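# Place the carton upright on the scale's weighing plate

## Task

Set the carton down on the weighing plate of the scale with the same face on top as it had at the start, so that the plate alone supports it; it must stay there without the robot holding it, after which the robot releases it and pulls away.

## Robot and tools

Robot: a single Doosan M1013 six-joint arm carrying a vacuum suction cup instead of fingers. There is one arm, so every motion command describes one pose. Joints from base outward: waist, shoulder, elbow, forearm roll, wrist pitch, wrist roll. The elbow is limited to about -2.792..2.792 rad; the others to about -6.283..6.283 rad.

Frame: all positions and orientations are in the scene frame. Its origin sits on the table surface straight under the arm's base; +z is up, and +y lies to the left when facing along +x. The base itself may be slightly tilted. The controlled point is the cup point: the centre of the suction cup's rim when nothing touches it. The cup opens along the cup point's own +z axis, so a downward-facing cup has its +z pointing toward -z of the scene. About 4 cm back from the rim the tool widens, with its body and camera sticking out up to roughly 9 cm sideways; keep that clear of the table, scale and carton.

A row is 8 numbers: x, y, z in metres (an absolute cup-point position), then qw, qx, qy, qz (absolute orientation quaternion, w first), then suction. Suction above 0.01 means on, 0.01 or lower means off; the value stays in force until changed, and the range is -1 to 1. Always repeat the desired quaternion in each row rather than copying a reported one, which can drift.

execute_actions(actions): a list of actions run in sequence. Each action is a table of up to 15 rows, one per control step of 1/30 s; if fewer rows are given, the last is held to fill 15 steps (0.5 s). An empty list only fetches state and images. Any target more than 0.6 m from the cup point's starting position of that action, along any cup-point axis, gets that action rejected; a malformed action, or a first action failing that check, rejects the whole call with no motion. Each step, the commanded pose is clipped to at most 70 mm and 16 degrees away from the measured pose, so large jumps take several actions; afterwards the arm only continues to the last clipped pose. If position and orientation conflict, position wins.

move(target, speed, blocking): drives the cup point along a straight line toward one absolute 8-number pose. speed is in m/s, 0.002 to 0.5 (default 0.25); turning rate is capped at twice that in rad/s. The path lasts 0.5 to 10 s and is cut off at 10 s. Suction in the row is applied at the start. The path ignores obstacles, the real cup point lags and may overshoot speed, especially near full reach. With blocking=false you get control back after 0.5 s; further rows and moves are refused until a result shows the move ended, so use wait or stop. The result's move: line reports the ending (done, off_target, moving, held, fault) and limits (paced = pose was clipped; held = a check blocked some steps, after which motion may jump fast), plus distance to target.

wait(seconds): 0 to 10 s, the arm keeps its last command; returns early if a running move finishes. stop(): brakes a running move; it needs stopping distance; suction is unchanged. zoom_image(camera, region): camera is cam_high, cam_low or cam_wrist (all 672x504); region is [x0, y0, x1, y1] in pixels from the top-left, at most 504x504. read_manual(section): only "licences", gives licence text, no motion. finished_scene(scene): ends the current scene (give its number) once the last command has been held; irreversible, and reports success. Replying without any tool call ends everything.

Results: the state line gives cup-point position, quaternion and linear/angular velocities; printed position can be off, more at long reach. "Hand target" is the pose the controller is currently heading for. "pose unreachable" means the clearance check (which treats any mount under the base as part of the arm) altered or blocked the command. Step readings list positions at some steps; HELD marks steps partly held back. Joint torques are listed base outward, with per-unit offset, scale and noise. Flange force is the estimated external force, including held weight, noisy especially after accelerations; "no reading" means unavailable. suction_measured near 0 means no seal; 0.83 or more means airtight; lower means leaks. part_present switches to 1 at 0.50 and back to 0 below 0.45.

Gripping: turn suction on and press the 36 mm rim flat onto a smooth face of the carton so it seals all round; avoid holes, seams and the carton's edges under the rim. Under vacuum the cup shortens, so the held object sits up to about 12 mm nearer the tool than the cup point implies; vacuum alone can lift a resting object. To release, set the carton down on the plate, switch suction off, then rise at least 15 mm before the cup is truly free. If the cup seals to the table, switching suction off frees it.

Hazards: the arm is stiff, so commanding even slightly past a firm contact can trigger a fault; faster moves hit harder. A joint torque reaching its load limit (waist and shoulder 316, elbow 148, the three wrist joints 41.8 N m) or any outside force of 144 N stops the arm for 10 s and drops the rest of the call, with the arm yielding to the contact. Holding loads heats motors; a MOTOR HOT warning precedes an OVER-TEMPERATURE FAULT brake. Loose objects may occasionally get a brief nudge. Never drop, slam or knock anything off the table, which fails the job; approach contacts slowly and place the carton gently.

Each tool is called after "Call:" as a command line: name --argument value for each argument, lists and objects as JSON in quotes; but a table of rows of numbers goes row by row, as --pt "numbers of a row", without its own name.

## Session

Call:
execute_actions --actions '[]'

Scene clock: 0.00 s.
end_effector_position=(+0.6445, +0.0179, +0.3764) suction_measured=0.00 part_present=0 end_effector_quat_wxyz=(+0.007, -0.013, +1.000, +0.002) end_effector_velocity=(-0.000, -0.000, -0.001) end_effector_angular_velocity=(-0.000, +0.001, -0.001)
Joint positions: [-0.053  0.168  1.62   0.001  1.354 -0.051]
Joint velocities: [-0.     0.     0.001 -0.    -0.     0.001]
Joint torques (N m, as the joint torque sensors report them, + toward a larger angle): no reading
Flange force (N, the push that the arm receives, along the end effector's own x y z axes): no reading
Hand target: +0.644, +0.018, +0.376; +0.007, -0.013, +1.000, +0.002

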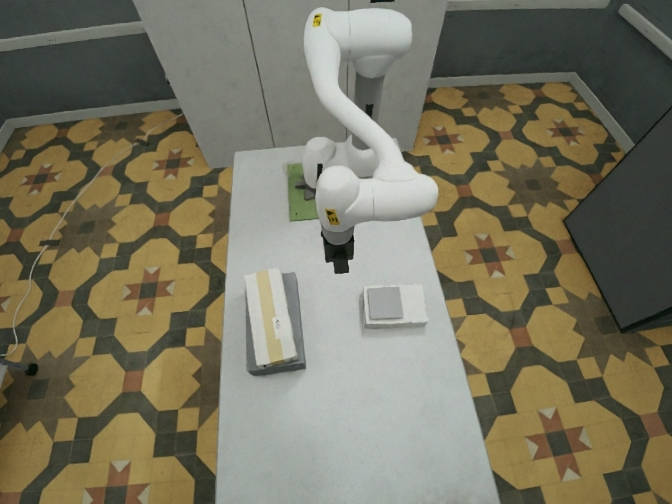

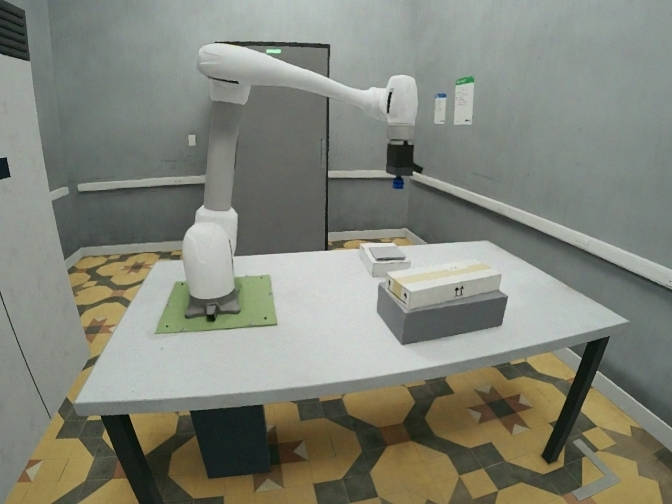

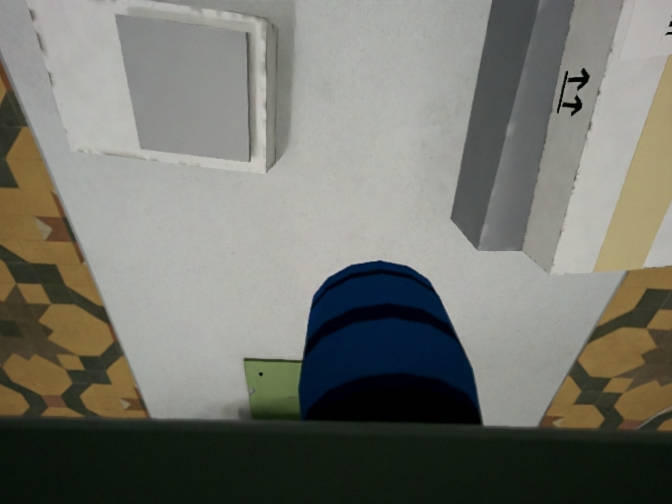

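Call:
zoom_image --camera "cam_high" --region '[220, 230, 460, 410]'

Call:
zoom_image --camera "cam_low" --region '[340, 220, 520, 355]'

Region (220, 230, 460, 410) of cam_high's 672x504 image, scaled by 2.100, with more detail than that image has; it fills the top 378 rows of this view, and the rest is white.

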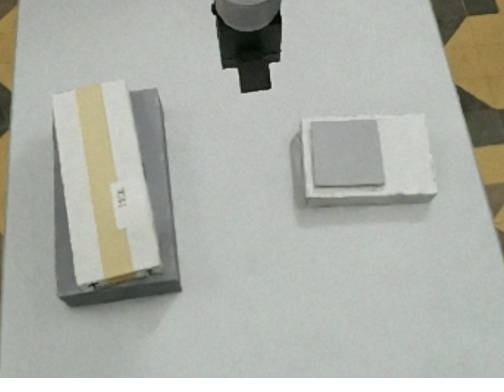

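Region (340, 220, 520, 355) of cam_low's 672x504 image, scaled by 2.800, with more detail than that image has; it fills the top 378 rows of this view, and the rest is white.

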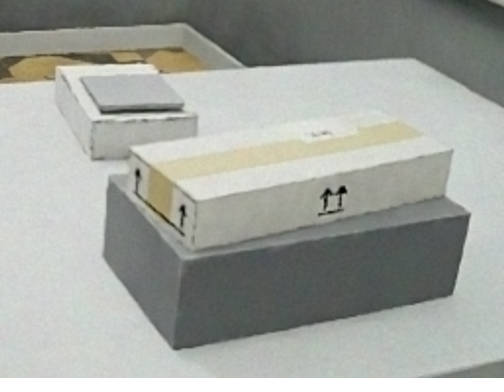

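Call:
move --target '[0.72,-0.25,0.27,0,0,1,0,0]' --speed 0.3

Scene clock: 1.70 s.
end_effector_position=(+0.7202, -0.2500, +0.2700) suction_measured=0.00 part_present=0 end_effector_quat_wxyz=(+0.000, -0.000, +1.000, -0.000) end_effector_velocity=(-0.000, -0.000, -0.002) end_effector_angular_velocity=(+0.001, +0.002, -0.001)
Joint positions: [-0.402  0.4    1.511 -0.009  1.242 -0.371]
Joint velocities: [-0.     0.002  0.001  0.    -0.     0.001]
Joint torques (N m, as the joint torque sensors report them, + toward a larger angle): [  0.33 -70.96 -35.16   3.64   0.26  -0.1 ]
Flange force (N, the push that the arm receives, along the end effector's own x y z axes): [2.1 0.9 -5.8]
Hand target: +0.720, -0.250, +0.270; +0.000, +0.000, +1.000, -0.000
Off the commanded pose: 0.000 m, 0 deg.
move: done

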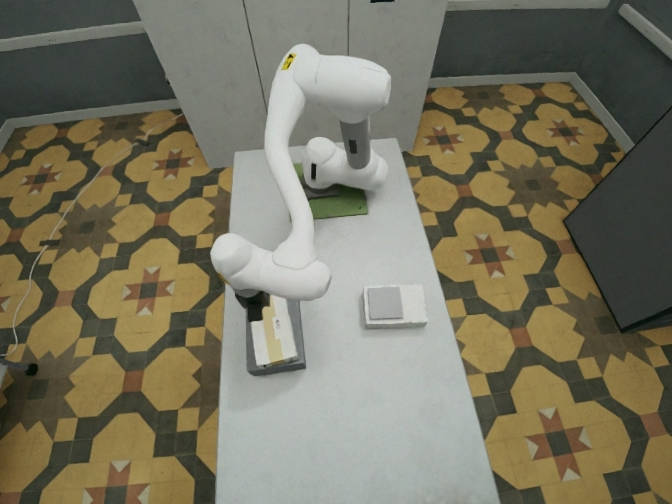

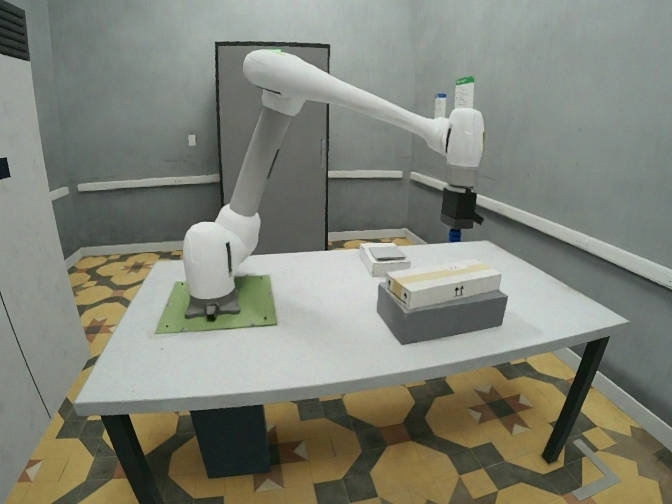

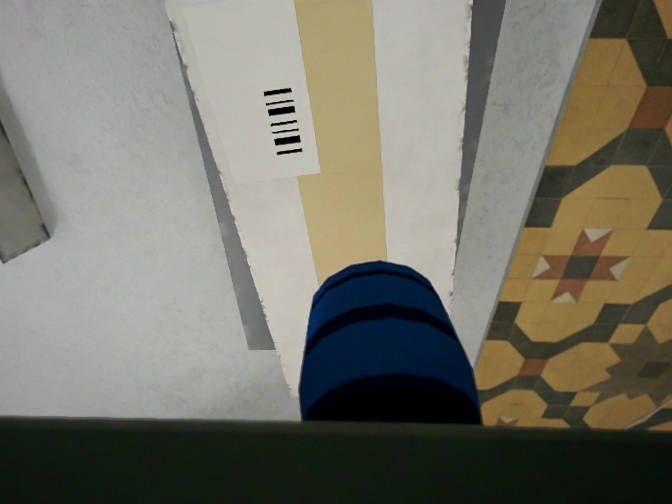

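Call:
move --target '[0.806,-0.229,0.178,0,0,1,0,0]'

Call:
move --target '[0.806,-0.229,0.158,0,0,1,0,1]' --speed 0.05

Scene clock: 2.90 s.
end_effector_position=(+0.8059, -0.2290, +0.1780) suction_measured=0.00 part_present=0 end_effector_quat_wxyz=(+0.000, +0.000, +1.000, -0.000) end_effector_velocity=(+0.001, +0.001, -0.000) end_effector_angular_velocity=(+0.001, -0.000, +0.000)
Joint positions: [-0.342  0.57   1.428 -0.008  1.157 -0.311]
Joint velocities: [ 0.001  0.001 -0.001  0.001 -0.     0.   ]
Joint torques (N m, as the joint torque sensors report them, + toward a larger angle): [  1.23 -86.99 -35.68   3.97   0.46   0.03]
Flange force (N, the push that the arm receives, along the end effector's own x y z axes): [3.4 -0.4 -3.2]
Hand target: +0.806, -0.229, +0.178; -0.000, +0.000, +1.000, -0.000
Off the commanded pose: 0.000 m, 0 deg.
move: done

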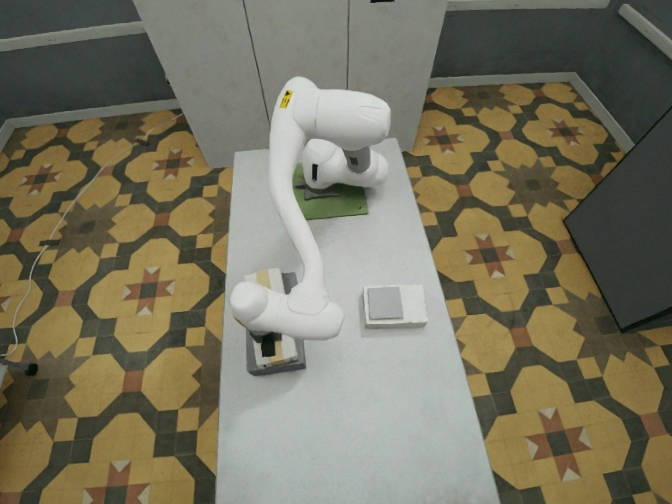

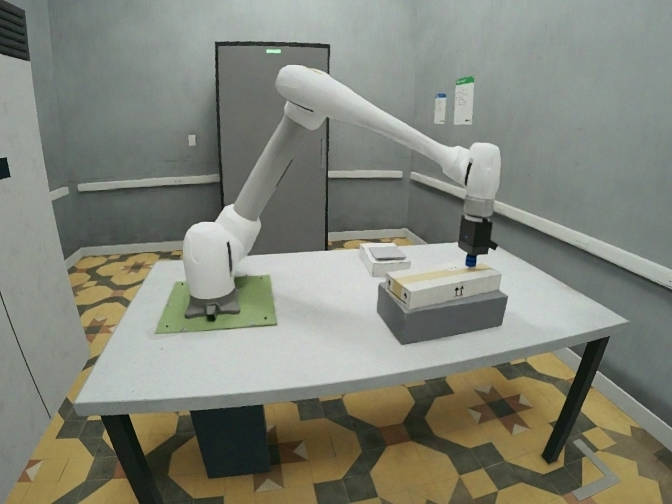

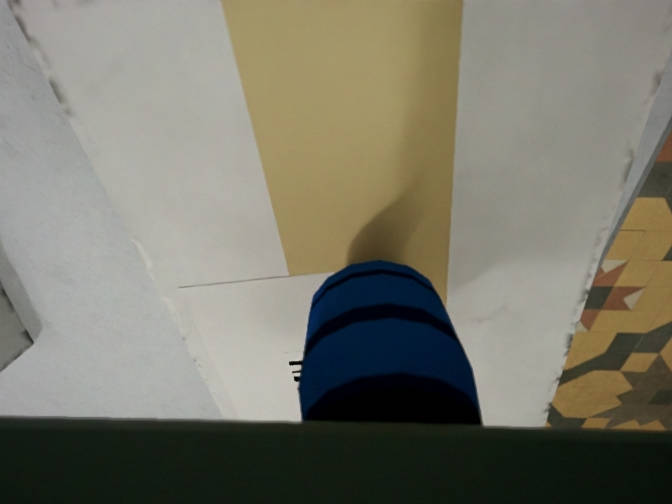

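Scene clock: 3.63 s.
end_effector_position=(+0.8060, -0.2288, +0.1579) suction_measured=0.81 part_present=1 end_effector_quat_wxyz=(-0.000, -0.000, +1.000, +0.000) end_effector_velocity=(-0.001, -0.001, -0.001) end_effector_angular_velocity=(+0.000, +0.002, -0.002)
Joint positions: [-0.342  0.583  1.445 -0.008  1.127 -0.311]
Joint velocities: [-0.001  0.     0.002 -0.    -0.001  0.001]
Joint torques (N m, as the joint torque sensors report them, + toward a larger angle): [  0.16 -99.62 -42.74   3.87  -0.11  -0.04]
Flange force (N, the push that the arm receives, along the end effector's own x y z axes): [0.8 0.1 15.9]
Hand target: +0.806, -0.229, +0.158; -0.000, +0.000, +1.000, -0.000
Off the commanded pose: 0.000 m, 0 deg.
move: done

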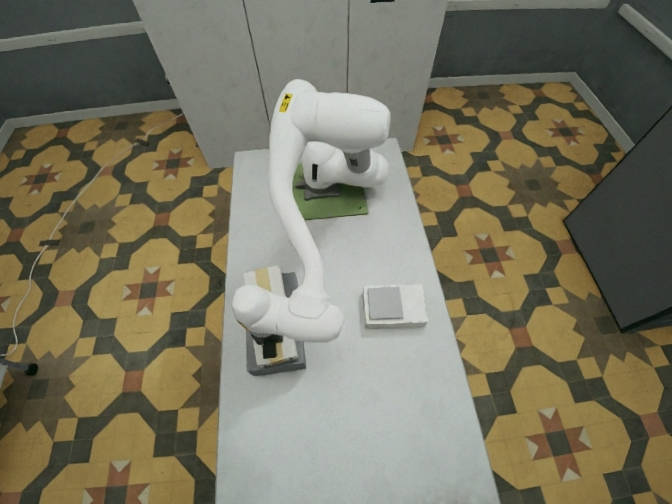

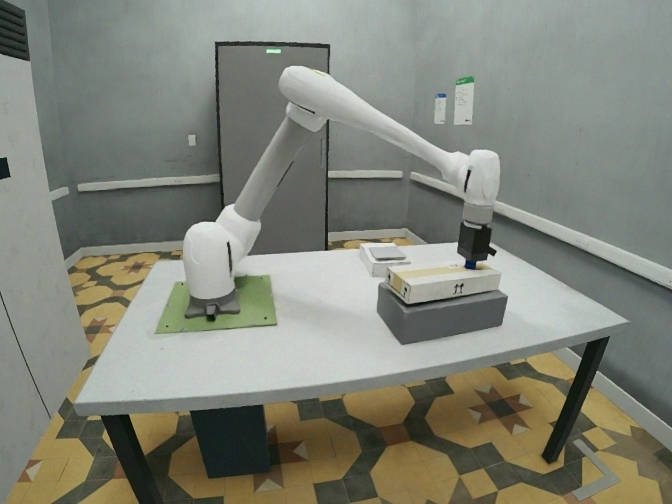

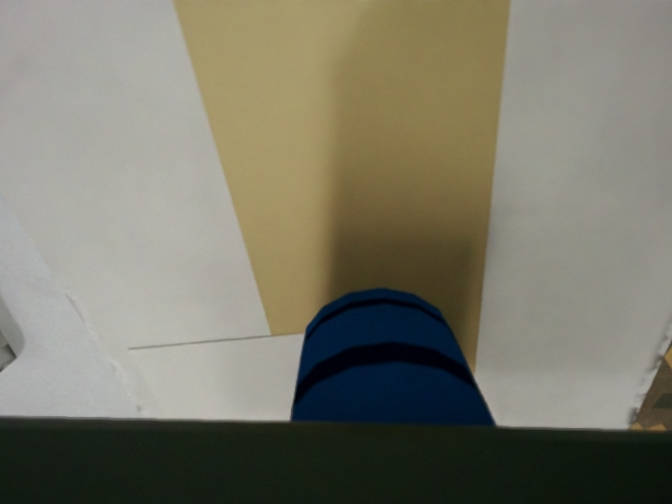

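Call:
move --target '[0.806,-0.229,0.18,0,0,1,0,1]' --speed 0.05

Call:
zoom_image --camera "cam_low" --region '[340, 200, 520, 335]'

Scene clock: 4.43 s.
end_effector_position=(+0.8060, -0.2290, +0.1800) suction_measured=0.90 part_present=1 end_effector_quat_wxyz=(-0.000, -0.000, +1.000, -0.000) end_effector_velocity=(+0.000, +0.000, -0.000) end_effector_angular_velocity=(+0.000, -0.000, +0.000)
Joint positions: [-0.342  0.568  1.426 -0.008  1.161 -0.311]
Joint velocities: [ 0.     0.001 -0.     0.001 -0.    -0.   ]
Joint torques (N m, as the joint torque sensors report them, + toward a larger angle): [   0.81 -100.4   -44.82    4.18    0.33    0.07]
Flange force (N, the push that the arm receives, along the end effector's own x y z axes): [4.9 0.6 14.0]
Hand target: +0.806, -0.229, +0.180; +0.000, -0.000, +1.000, +0.000
Off the commanded pose: 0.000 m, 0 deg.
move: done

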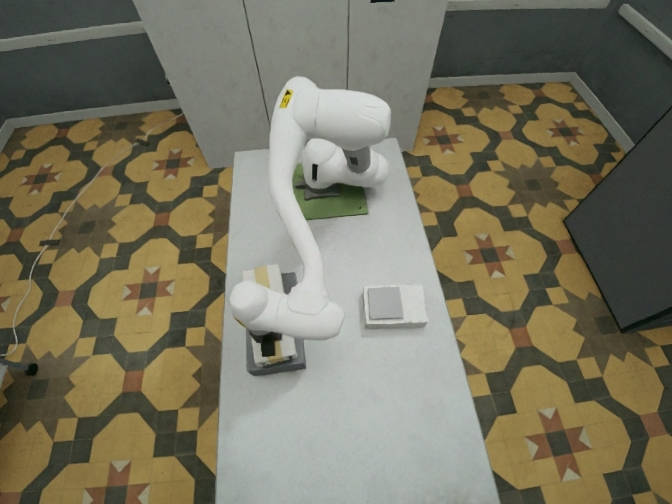

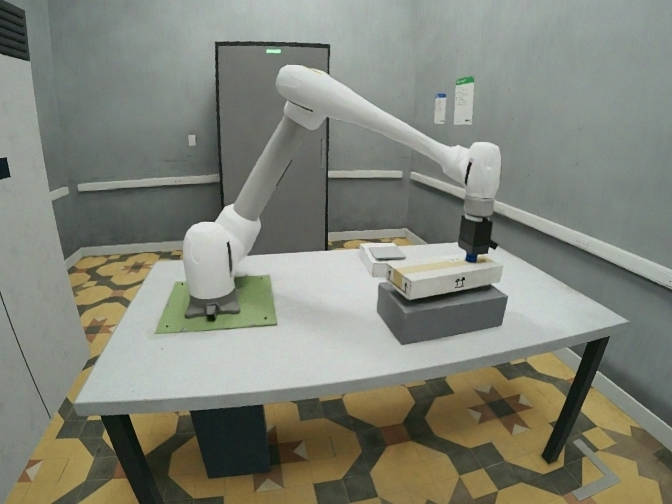

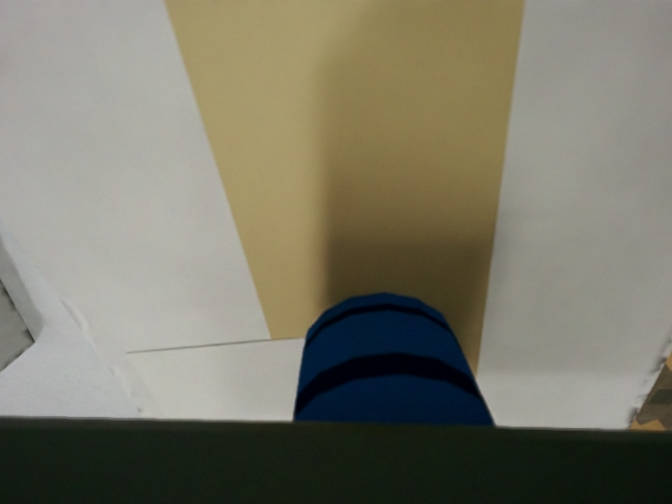

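Region (340, 200, 520, 335) of cam_low's 672x504 image, scaled by 2.800, with more detail than that image has; it fills the top 378 rows of this view, and the rest is white.

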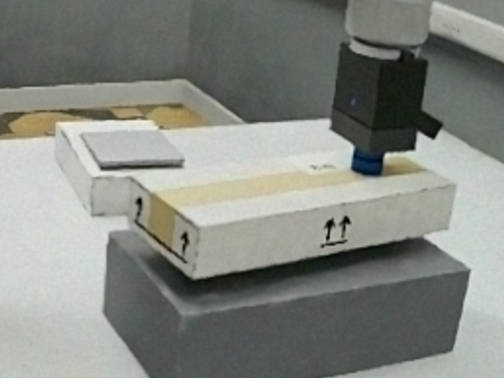

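Call:
move --target '[0.695,0.187,0.185,0,0.122,0.9925,0,1]' --speed 0.22

Call:
move --target '[0.695,0.187,0.14,0,0.122,0.9925,0,1]' --speed 0.07

Call:
zoom_image --camera "cam_low" --region '[300, 190, 460, 310]'

Scene clock: 6.97 s.
end_effector_position=(+0.6947, +0.1869, +0.1851) suction_measured=0.90 part_present=1 end_effector_quat_wxyz=(-0.000, +0.122, +0.993, -0.000) end_effector_velocity=(-0.000, -0.000, -0.001) end_effector_angular_velocity=(-0.002, +0.002, +0.001)
Joint positions: [0.186 0.395 1.688 0.    1.074 0.459]
Joint velocities: [ 0.     0.001  0.    -0.002  0.002  0.001]
Joint torques (N m, as the joint torque sensors report them, + toward a larger angle): [ -1.01 -83.87 -44.     3.89  -0.06   0.04]
Flange force (N, the push that the arm receives, along the end effector's own x y z axes): [3.1 -0.7 15.4]
Hand target: +0.695, +0.187, +0.185; -0.000, +0.122, +0.993, -0.000
Off the commanded pose: 0.000 m, 0 deg.
move: done

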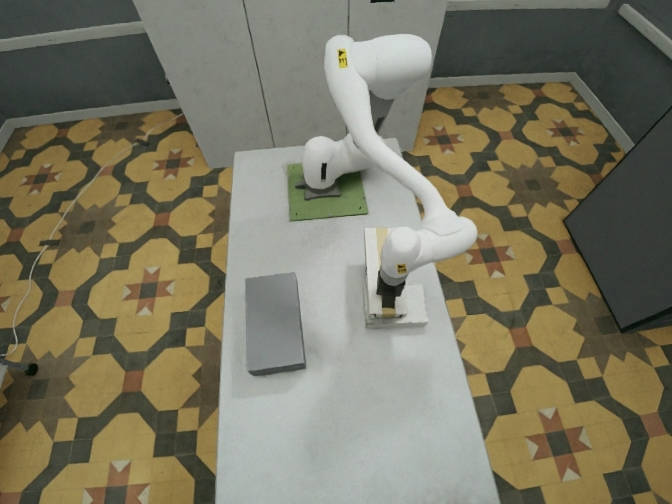

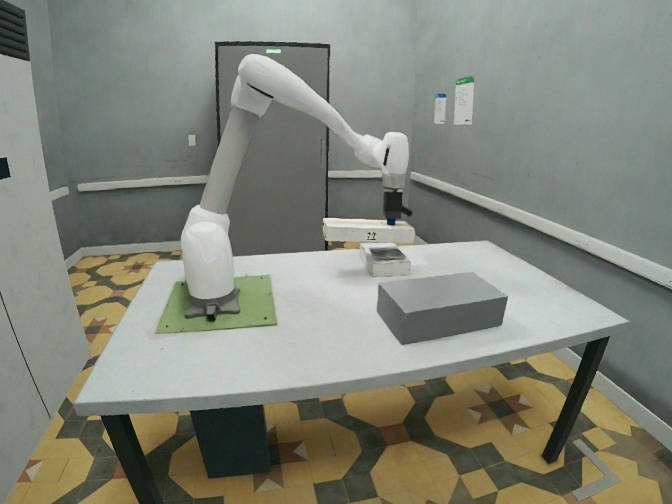

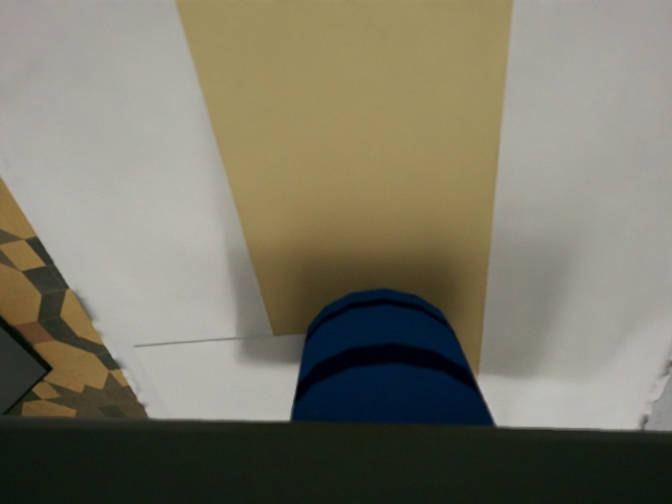

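Scene clock: 7.90 s.
end_effector_position=(+0.6950, +0.1870, +0.1400) suction_measured=0.90 part_present=1 end_effector_quat_wxyz=(+0.000, +0.122, +0.993, -0.000) end_effector_velocity=(-0.001, +0.001, -0.001) end_effector_angular_velocity=(+0.000, +0.001, +0.000)
Joint positions: [0.186 0.432 1.726 0.    0.999 0.459]
Joint velocities: [ 0.001  0.001  0.001  0.    -0.001  0.   ]
Joint torques (N m, as the joint torque sensors report them, + toward a larger angle): [ -2.05 -82.14 -40.61   3.45   0.18   0.04]
Flange force (N, the push that the arm receives, along the end effector's own x y z axes): [5.3 -0.3 11.5]
Hand target: +0.695, +0.187, +0.140; +0.000, +0.122, +0.993, -0.000
Off the commanded pose: 0.000 m, 0 deg.
move: done

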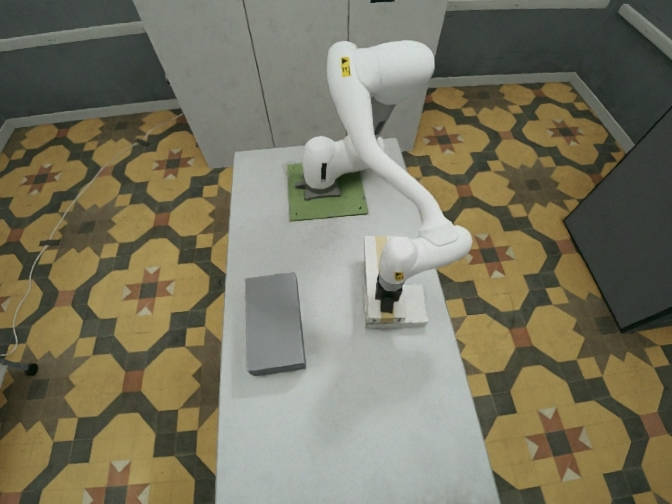

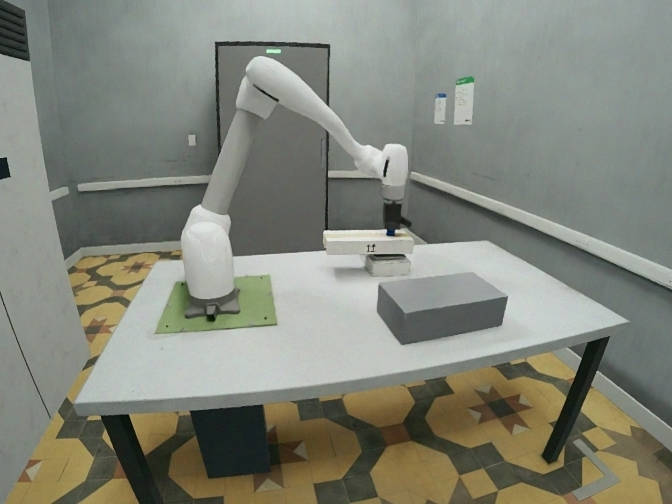

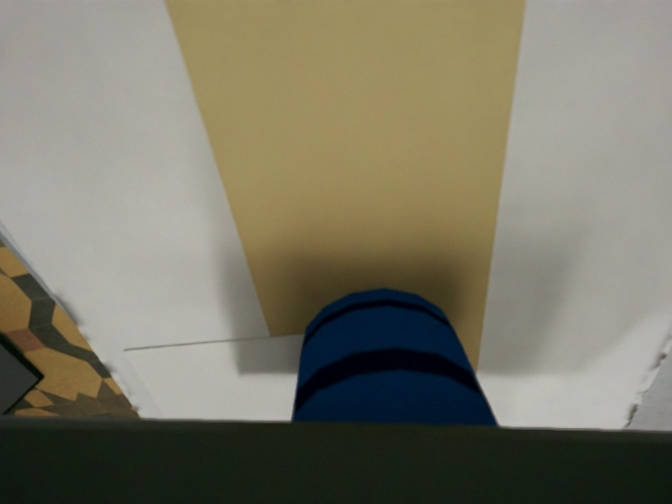

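Region (300, 190, 460, 310) of cam_low's 672x504 image, scaled by 3.150, with more detail than that image has; it fills the top 378 rows of this view, and the rest is white.

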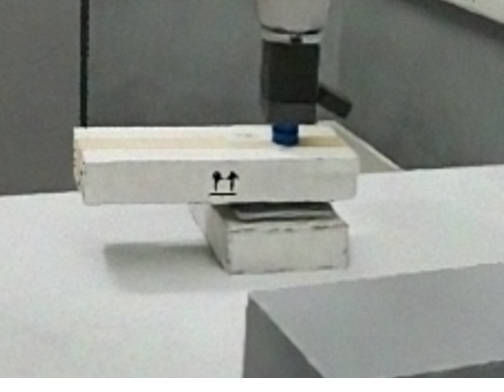

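Call:
move --target '[0.689,0.1875,0.126,0,0.122,0.9925,0,1]' --speed 0.03

Call:
zoom_image --camera "cam_low" --region '[340, 220, 440, 295]'

Scene clock: 8.80 s.
end_effector_position=(+0.6890, +0.1875, +0.1260) suction_measured=0.90 part_present=1 end_effector_quat_wxyz=(+0.000, +0.122, +0.993, -0.000) end_effector_velocity=(-0.001, +0.000, -0.000) end_effector_angular_velocity=(-0.000, -0.000, +0.001)
Joint positions: [0.189 0.437 1.748 0.    0.971 0.462]
Joint velocities: [ 0.    -0.     0.002 -0.    -0.001 -0.   ]
Joint torques (N m, as the joint torque sensors report them, + toward a larger angle): [ -1.3  -82.42 -41.22   3.58   0.19  -0.1 ]
Flange force (N, the push that the arm receives, along the end effector's own x y z axes): [6.7 -2.3 12.8]
Hand target: +0.689, +0.187, +0.126; +0.000, +0.122, +0.993, -0.000
Off the commanded pose: 0.000 m, 0 deg.
move: done

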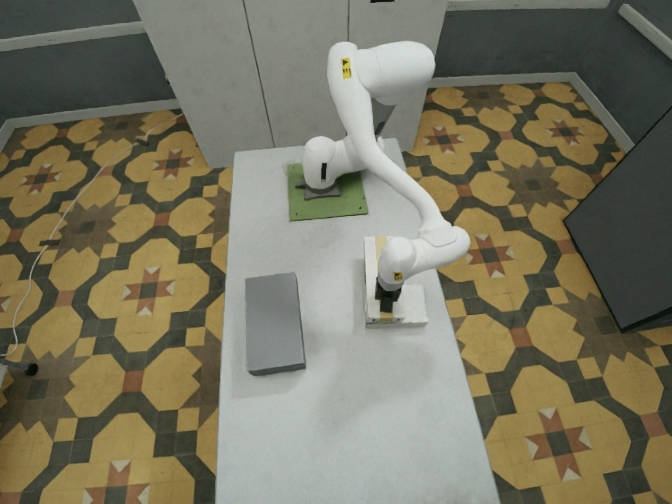

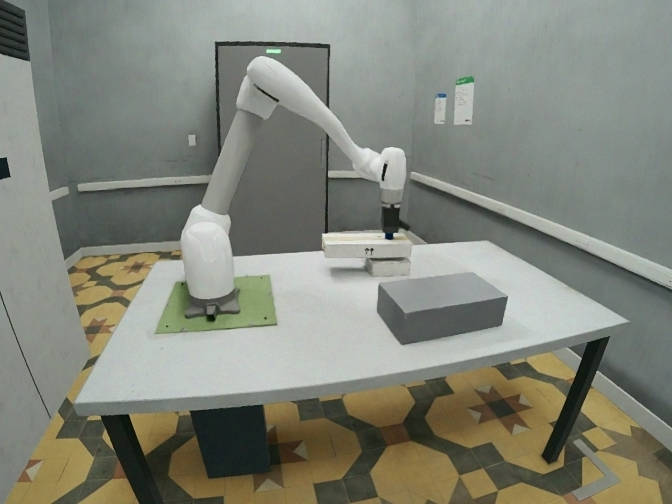

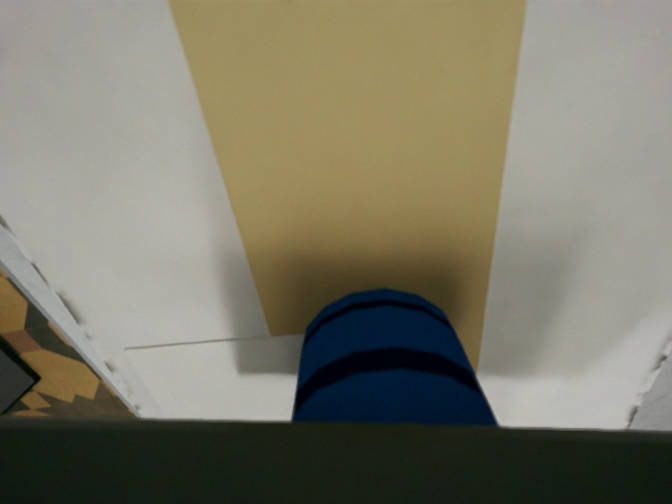

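Region (340, 220, 440, 295) of cam_low's 672x504 image, scaled by 5.040, with more detail than that image has; it fills the top 378 rows of this view, and the rest is white.

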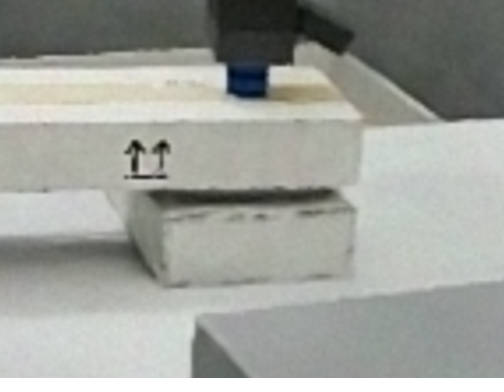

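Call:
move --target '[0.689,0.1875,0.1225,0,0.122,0.9925,0,1]' --speed 0.012

Scene clock: 9.57 s.
end_effector_position=(+0.6890, +0.1875, +0.1225) suction_measured=0.90 part_present=1 end_effector_quat_wxyz=(+0.000, +0.122, +0.993, +0.000) end_effector_velocity=(-0.000, -0.000, -0.001) end_effector_angular_velocity=(+0.001, +0.000, -0.000)
Joint positions: [0.189 0.441 1.751 0.    0.966 0.462]
Joint velocities: [-0.     0.     0.001  0.001 -0.001 -0.   ]
Joint torques (N m, as the joint torque sensors report them, + toward a larger angle): [  0.61 -84.35 -39.88   3.38  -0.21  -0.03]
Flange force (N, the push that the arm receives, along the end effector's own x y z axes): [0.4 -2.3 12.9]
Hand target: +0.689, +0.187, +0.122; +0.000, +0.122, +0.993, -0.000
Off the commanded pose: 0.000 m, 0 deg.
move: done

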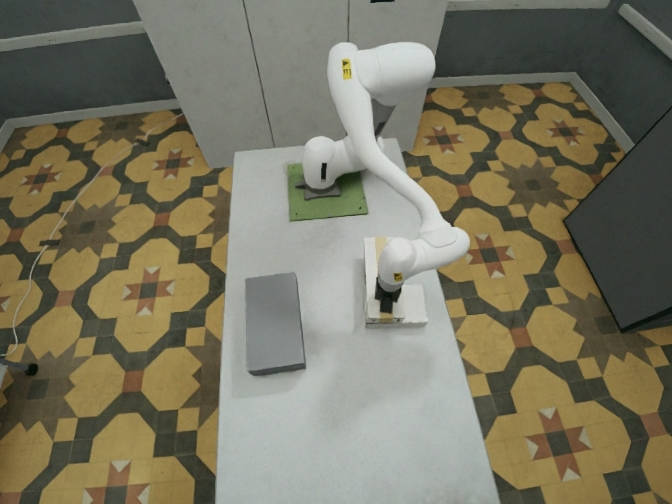

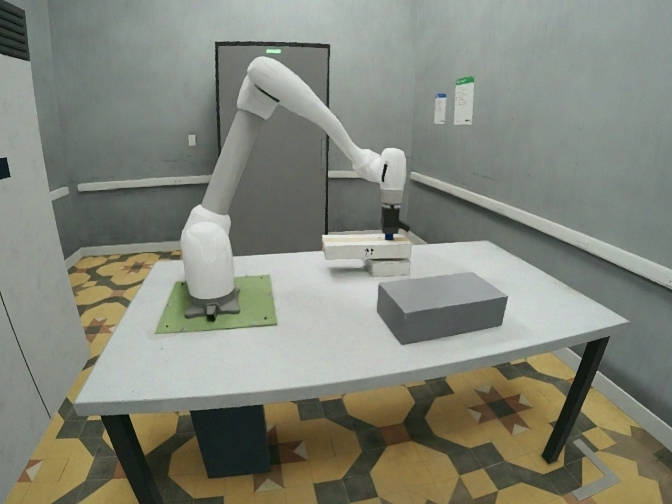

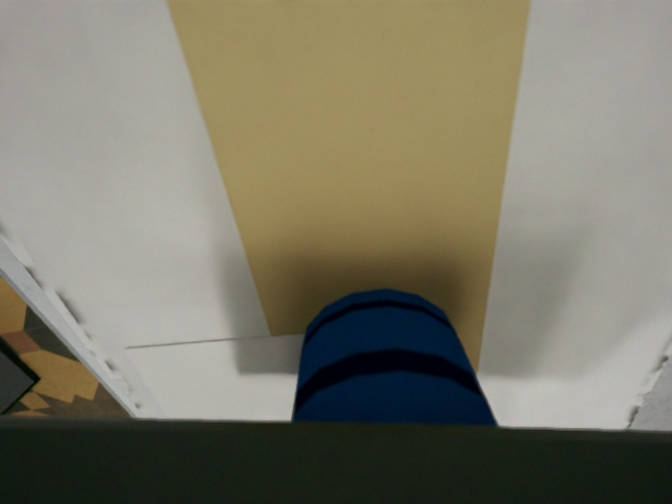

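Call:
move --target '[0.689,0.1875,0.1205,0,0.122,0.9925,0,1]' --speed 0.01

Scene clock: 10.33 s.
end_effector_position=(+0.6891, +0.1875, +0.1207) suction_measured=0.90 part_present=1 end_effector_quat_wxyz=(+0.000, +0.122, +0.993, +0.000) end_effector_velocity=(-0.000, -0.000, -0.001) end_effector_angular_velocity=(-0.000, +0.000, -0.001)
Joint positions: [0.189 0.442 1.752 0.    0.962 0.462]
Joint velocities: [-0.     0.001  0.     0.    -0.001  0.001]
Joint torques (N m, as the joint torque sensors report them, + toward a larger angle): [ -1.79 -12.08  -8.07   3.52  -6.53   0.19]
Flange force (N, the push that the arm receives, along the end effector's own x y z axes): [24.8 -12.3 -88.4]
Hand target: +0.689, +0.187, +0.120; +0.000, +0.122, +0.993, -0.000
Off the commanded pose: 0.000 m, 0 deg.
move: done

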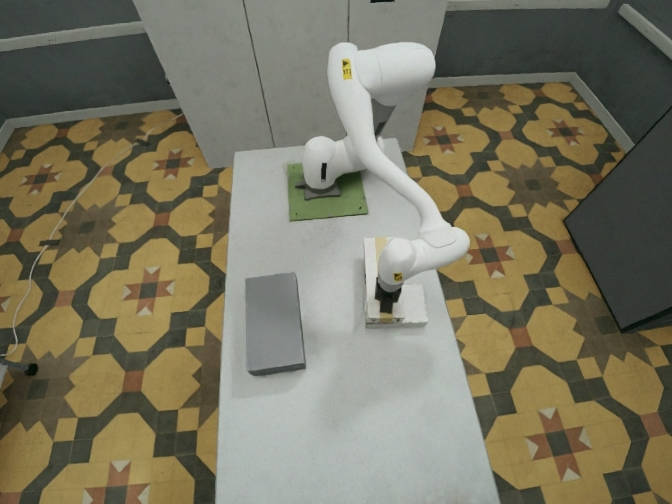

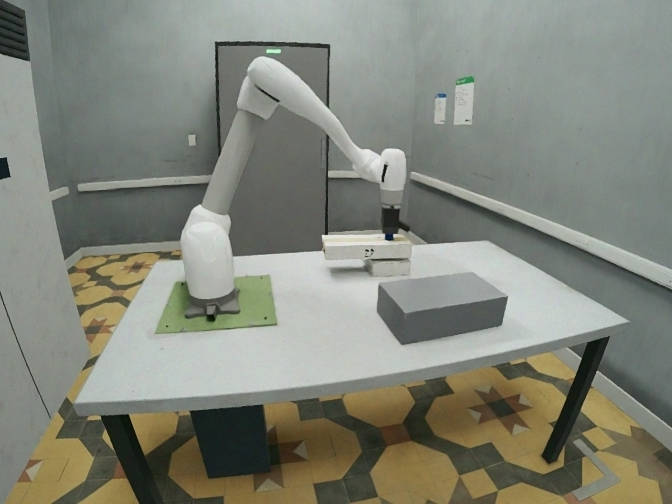

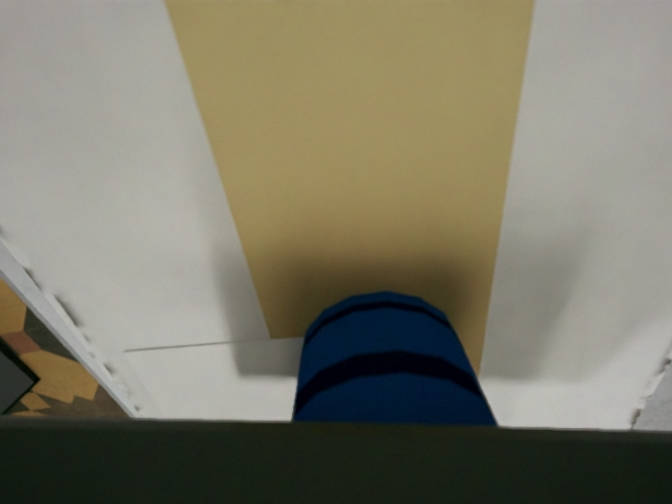

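Call:
execute_actions --actions '[[[0.689,0.1875,0.122,0,0.122,0.9925,0,0]]]'

Call:
move --target '[0.689,0.1875,0.25,0,0.122,0.9925,0,0]'

Scene clock: 10.93 s.
end_effector_position=(+0.6890, +0.1875, +0.1219) suction_measured=0.00 part_present=0 end_effector_quat_wxyz=(-0.000, +0.122, +0.993, -0.000) end_effector_velocity=(+0.002, +0.001, +0.001) end_effector_angular_velocity=(+0.000, -0.004, +0.000)
Joint positions: [0.189 0.441 1.751 0.    0.965 0.462]
Joint velocities: [ 0.001 -0.    -0.002 -0.001 -0.001  0.001]
Joint torques (N m, as the joint torque sensors report them, + toward a larger angle): [ -1.85 -54.24 -24.56   3.47  -1.7    0.15]
Flange force (N, the push that the arm receives, along the end effector's own x y z axes): [8.5 -2.8 -28.9]
Hand target: +0.689, +0.188, +0.122; -0.000, +0.122, +0.993, +0.000
Off the commanded pose: 0.000 m, 0 deg.
Step readings (end_effector_position):
0: (+0.6890, +0.1875, +0.1206)
1: (+0.6890, +0.1875, +0.1206)
2: (+0.6890, +0.1875, +0.1208)
4: (+0.6889, +0.1875, +0.1213)
8: (+0.6889, +0.1875, +0.1217)
15: end_effector_position above

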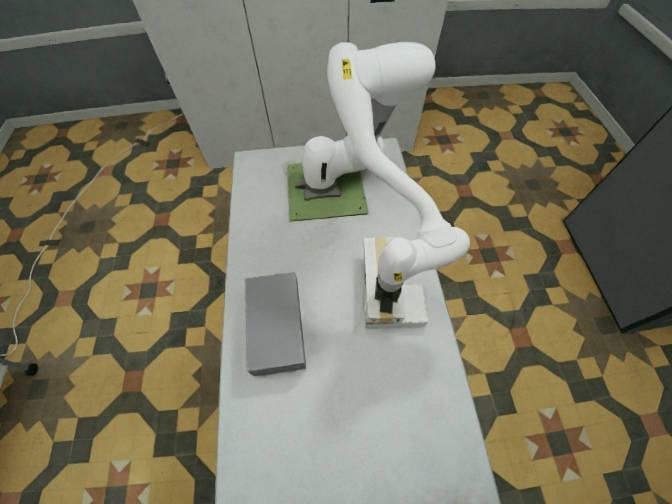

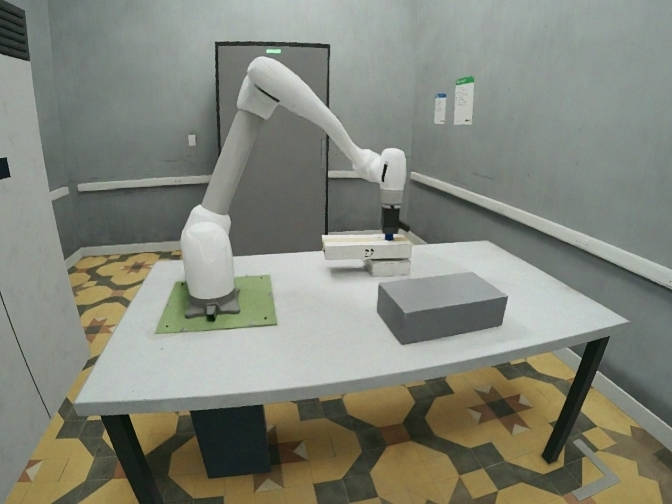

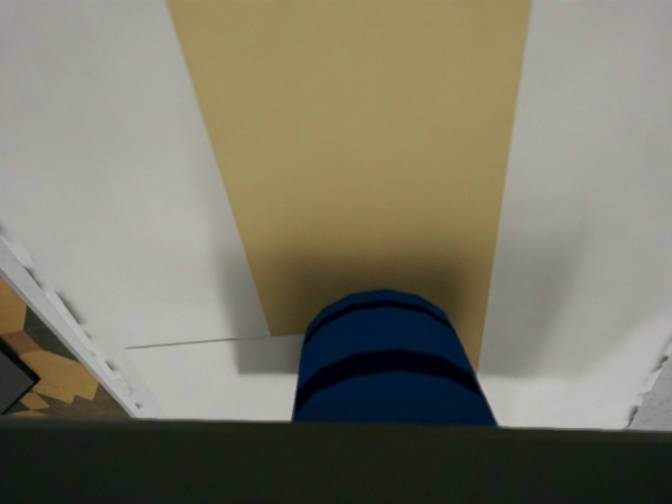

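Scene clock: 11.83 s.
end_effector_position=(+0.6890, +0.1876, +0.2500) suction_measured=0.00 part_present=0 end_effector_quat_wxyz=(-0.000, +0.122, +0.993, +0.000) end_effector_velocity=(-0.002, +0.000, -0.002) end_effector_angular_velocity=(-0.001, +0.005, +0.001)
Joint positions: [0.189 0.342 1.635 0.001 1.18  0.461]
Joint velocities: [ 0.     0.001  0.002  0.     0.002 -0.   ]
Joint torques (N m, as the joint torque sensors report them, + toward a larger angle): [ -0.73 -68.03 -36.96   4.27   0.27  -0.19]
Flange force (N, the push that the arm receives, along the end effector's own x y z axes): [2.2 -0.7 -0.8]
Hand target: +0.689, +0.188, +0.250; -0.000, +0.122, +0.993, +0.000
Off the commanded pose: 0.000 m, 0 deg.
move: done

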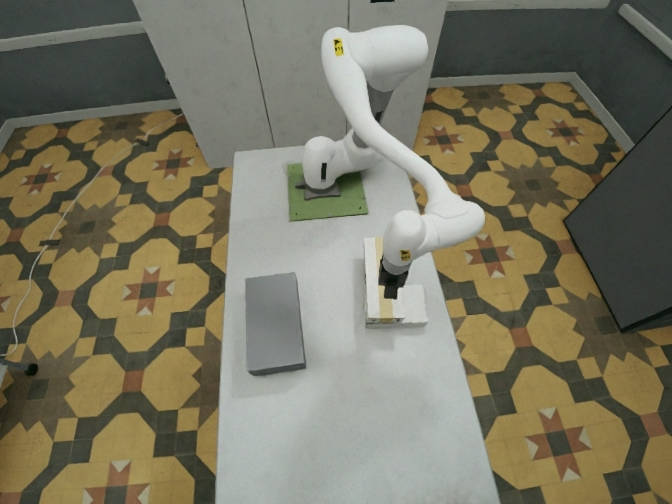

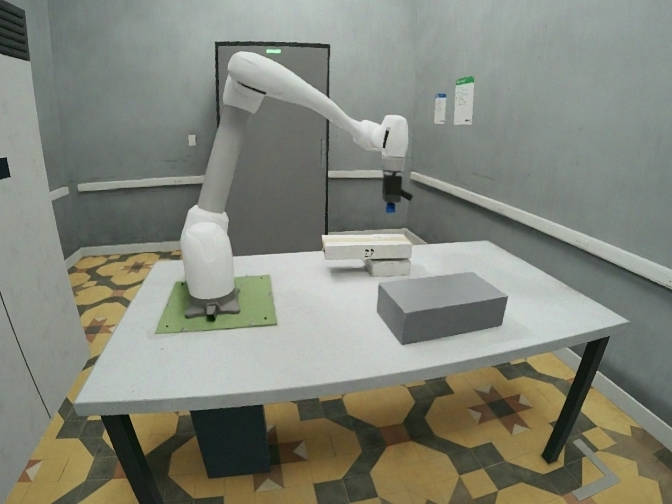

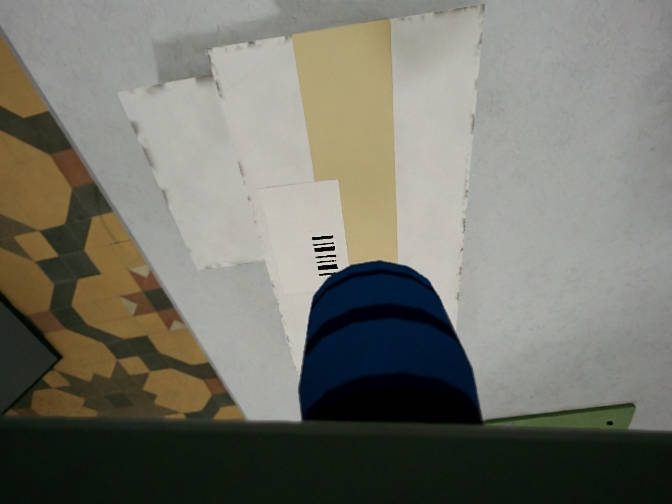

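Call:
finished_scene --scene 2

The scene is finished: the task was done.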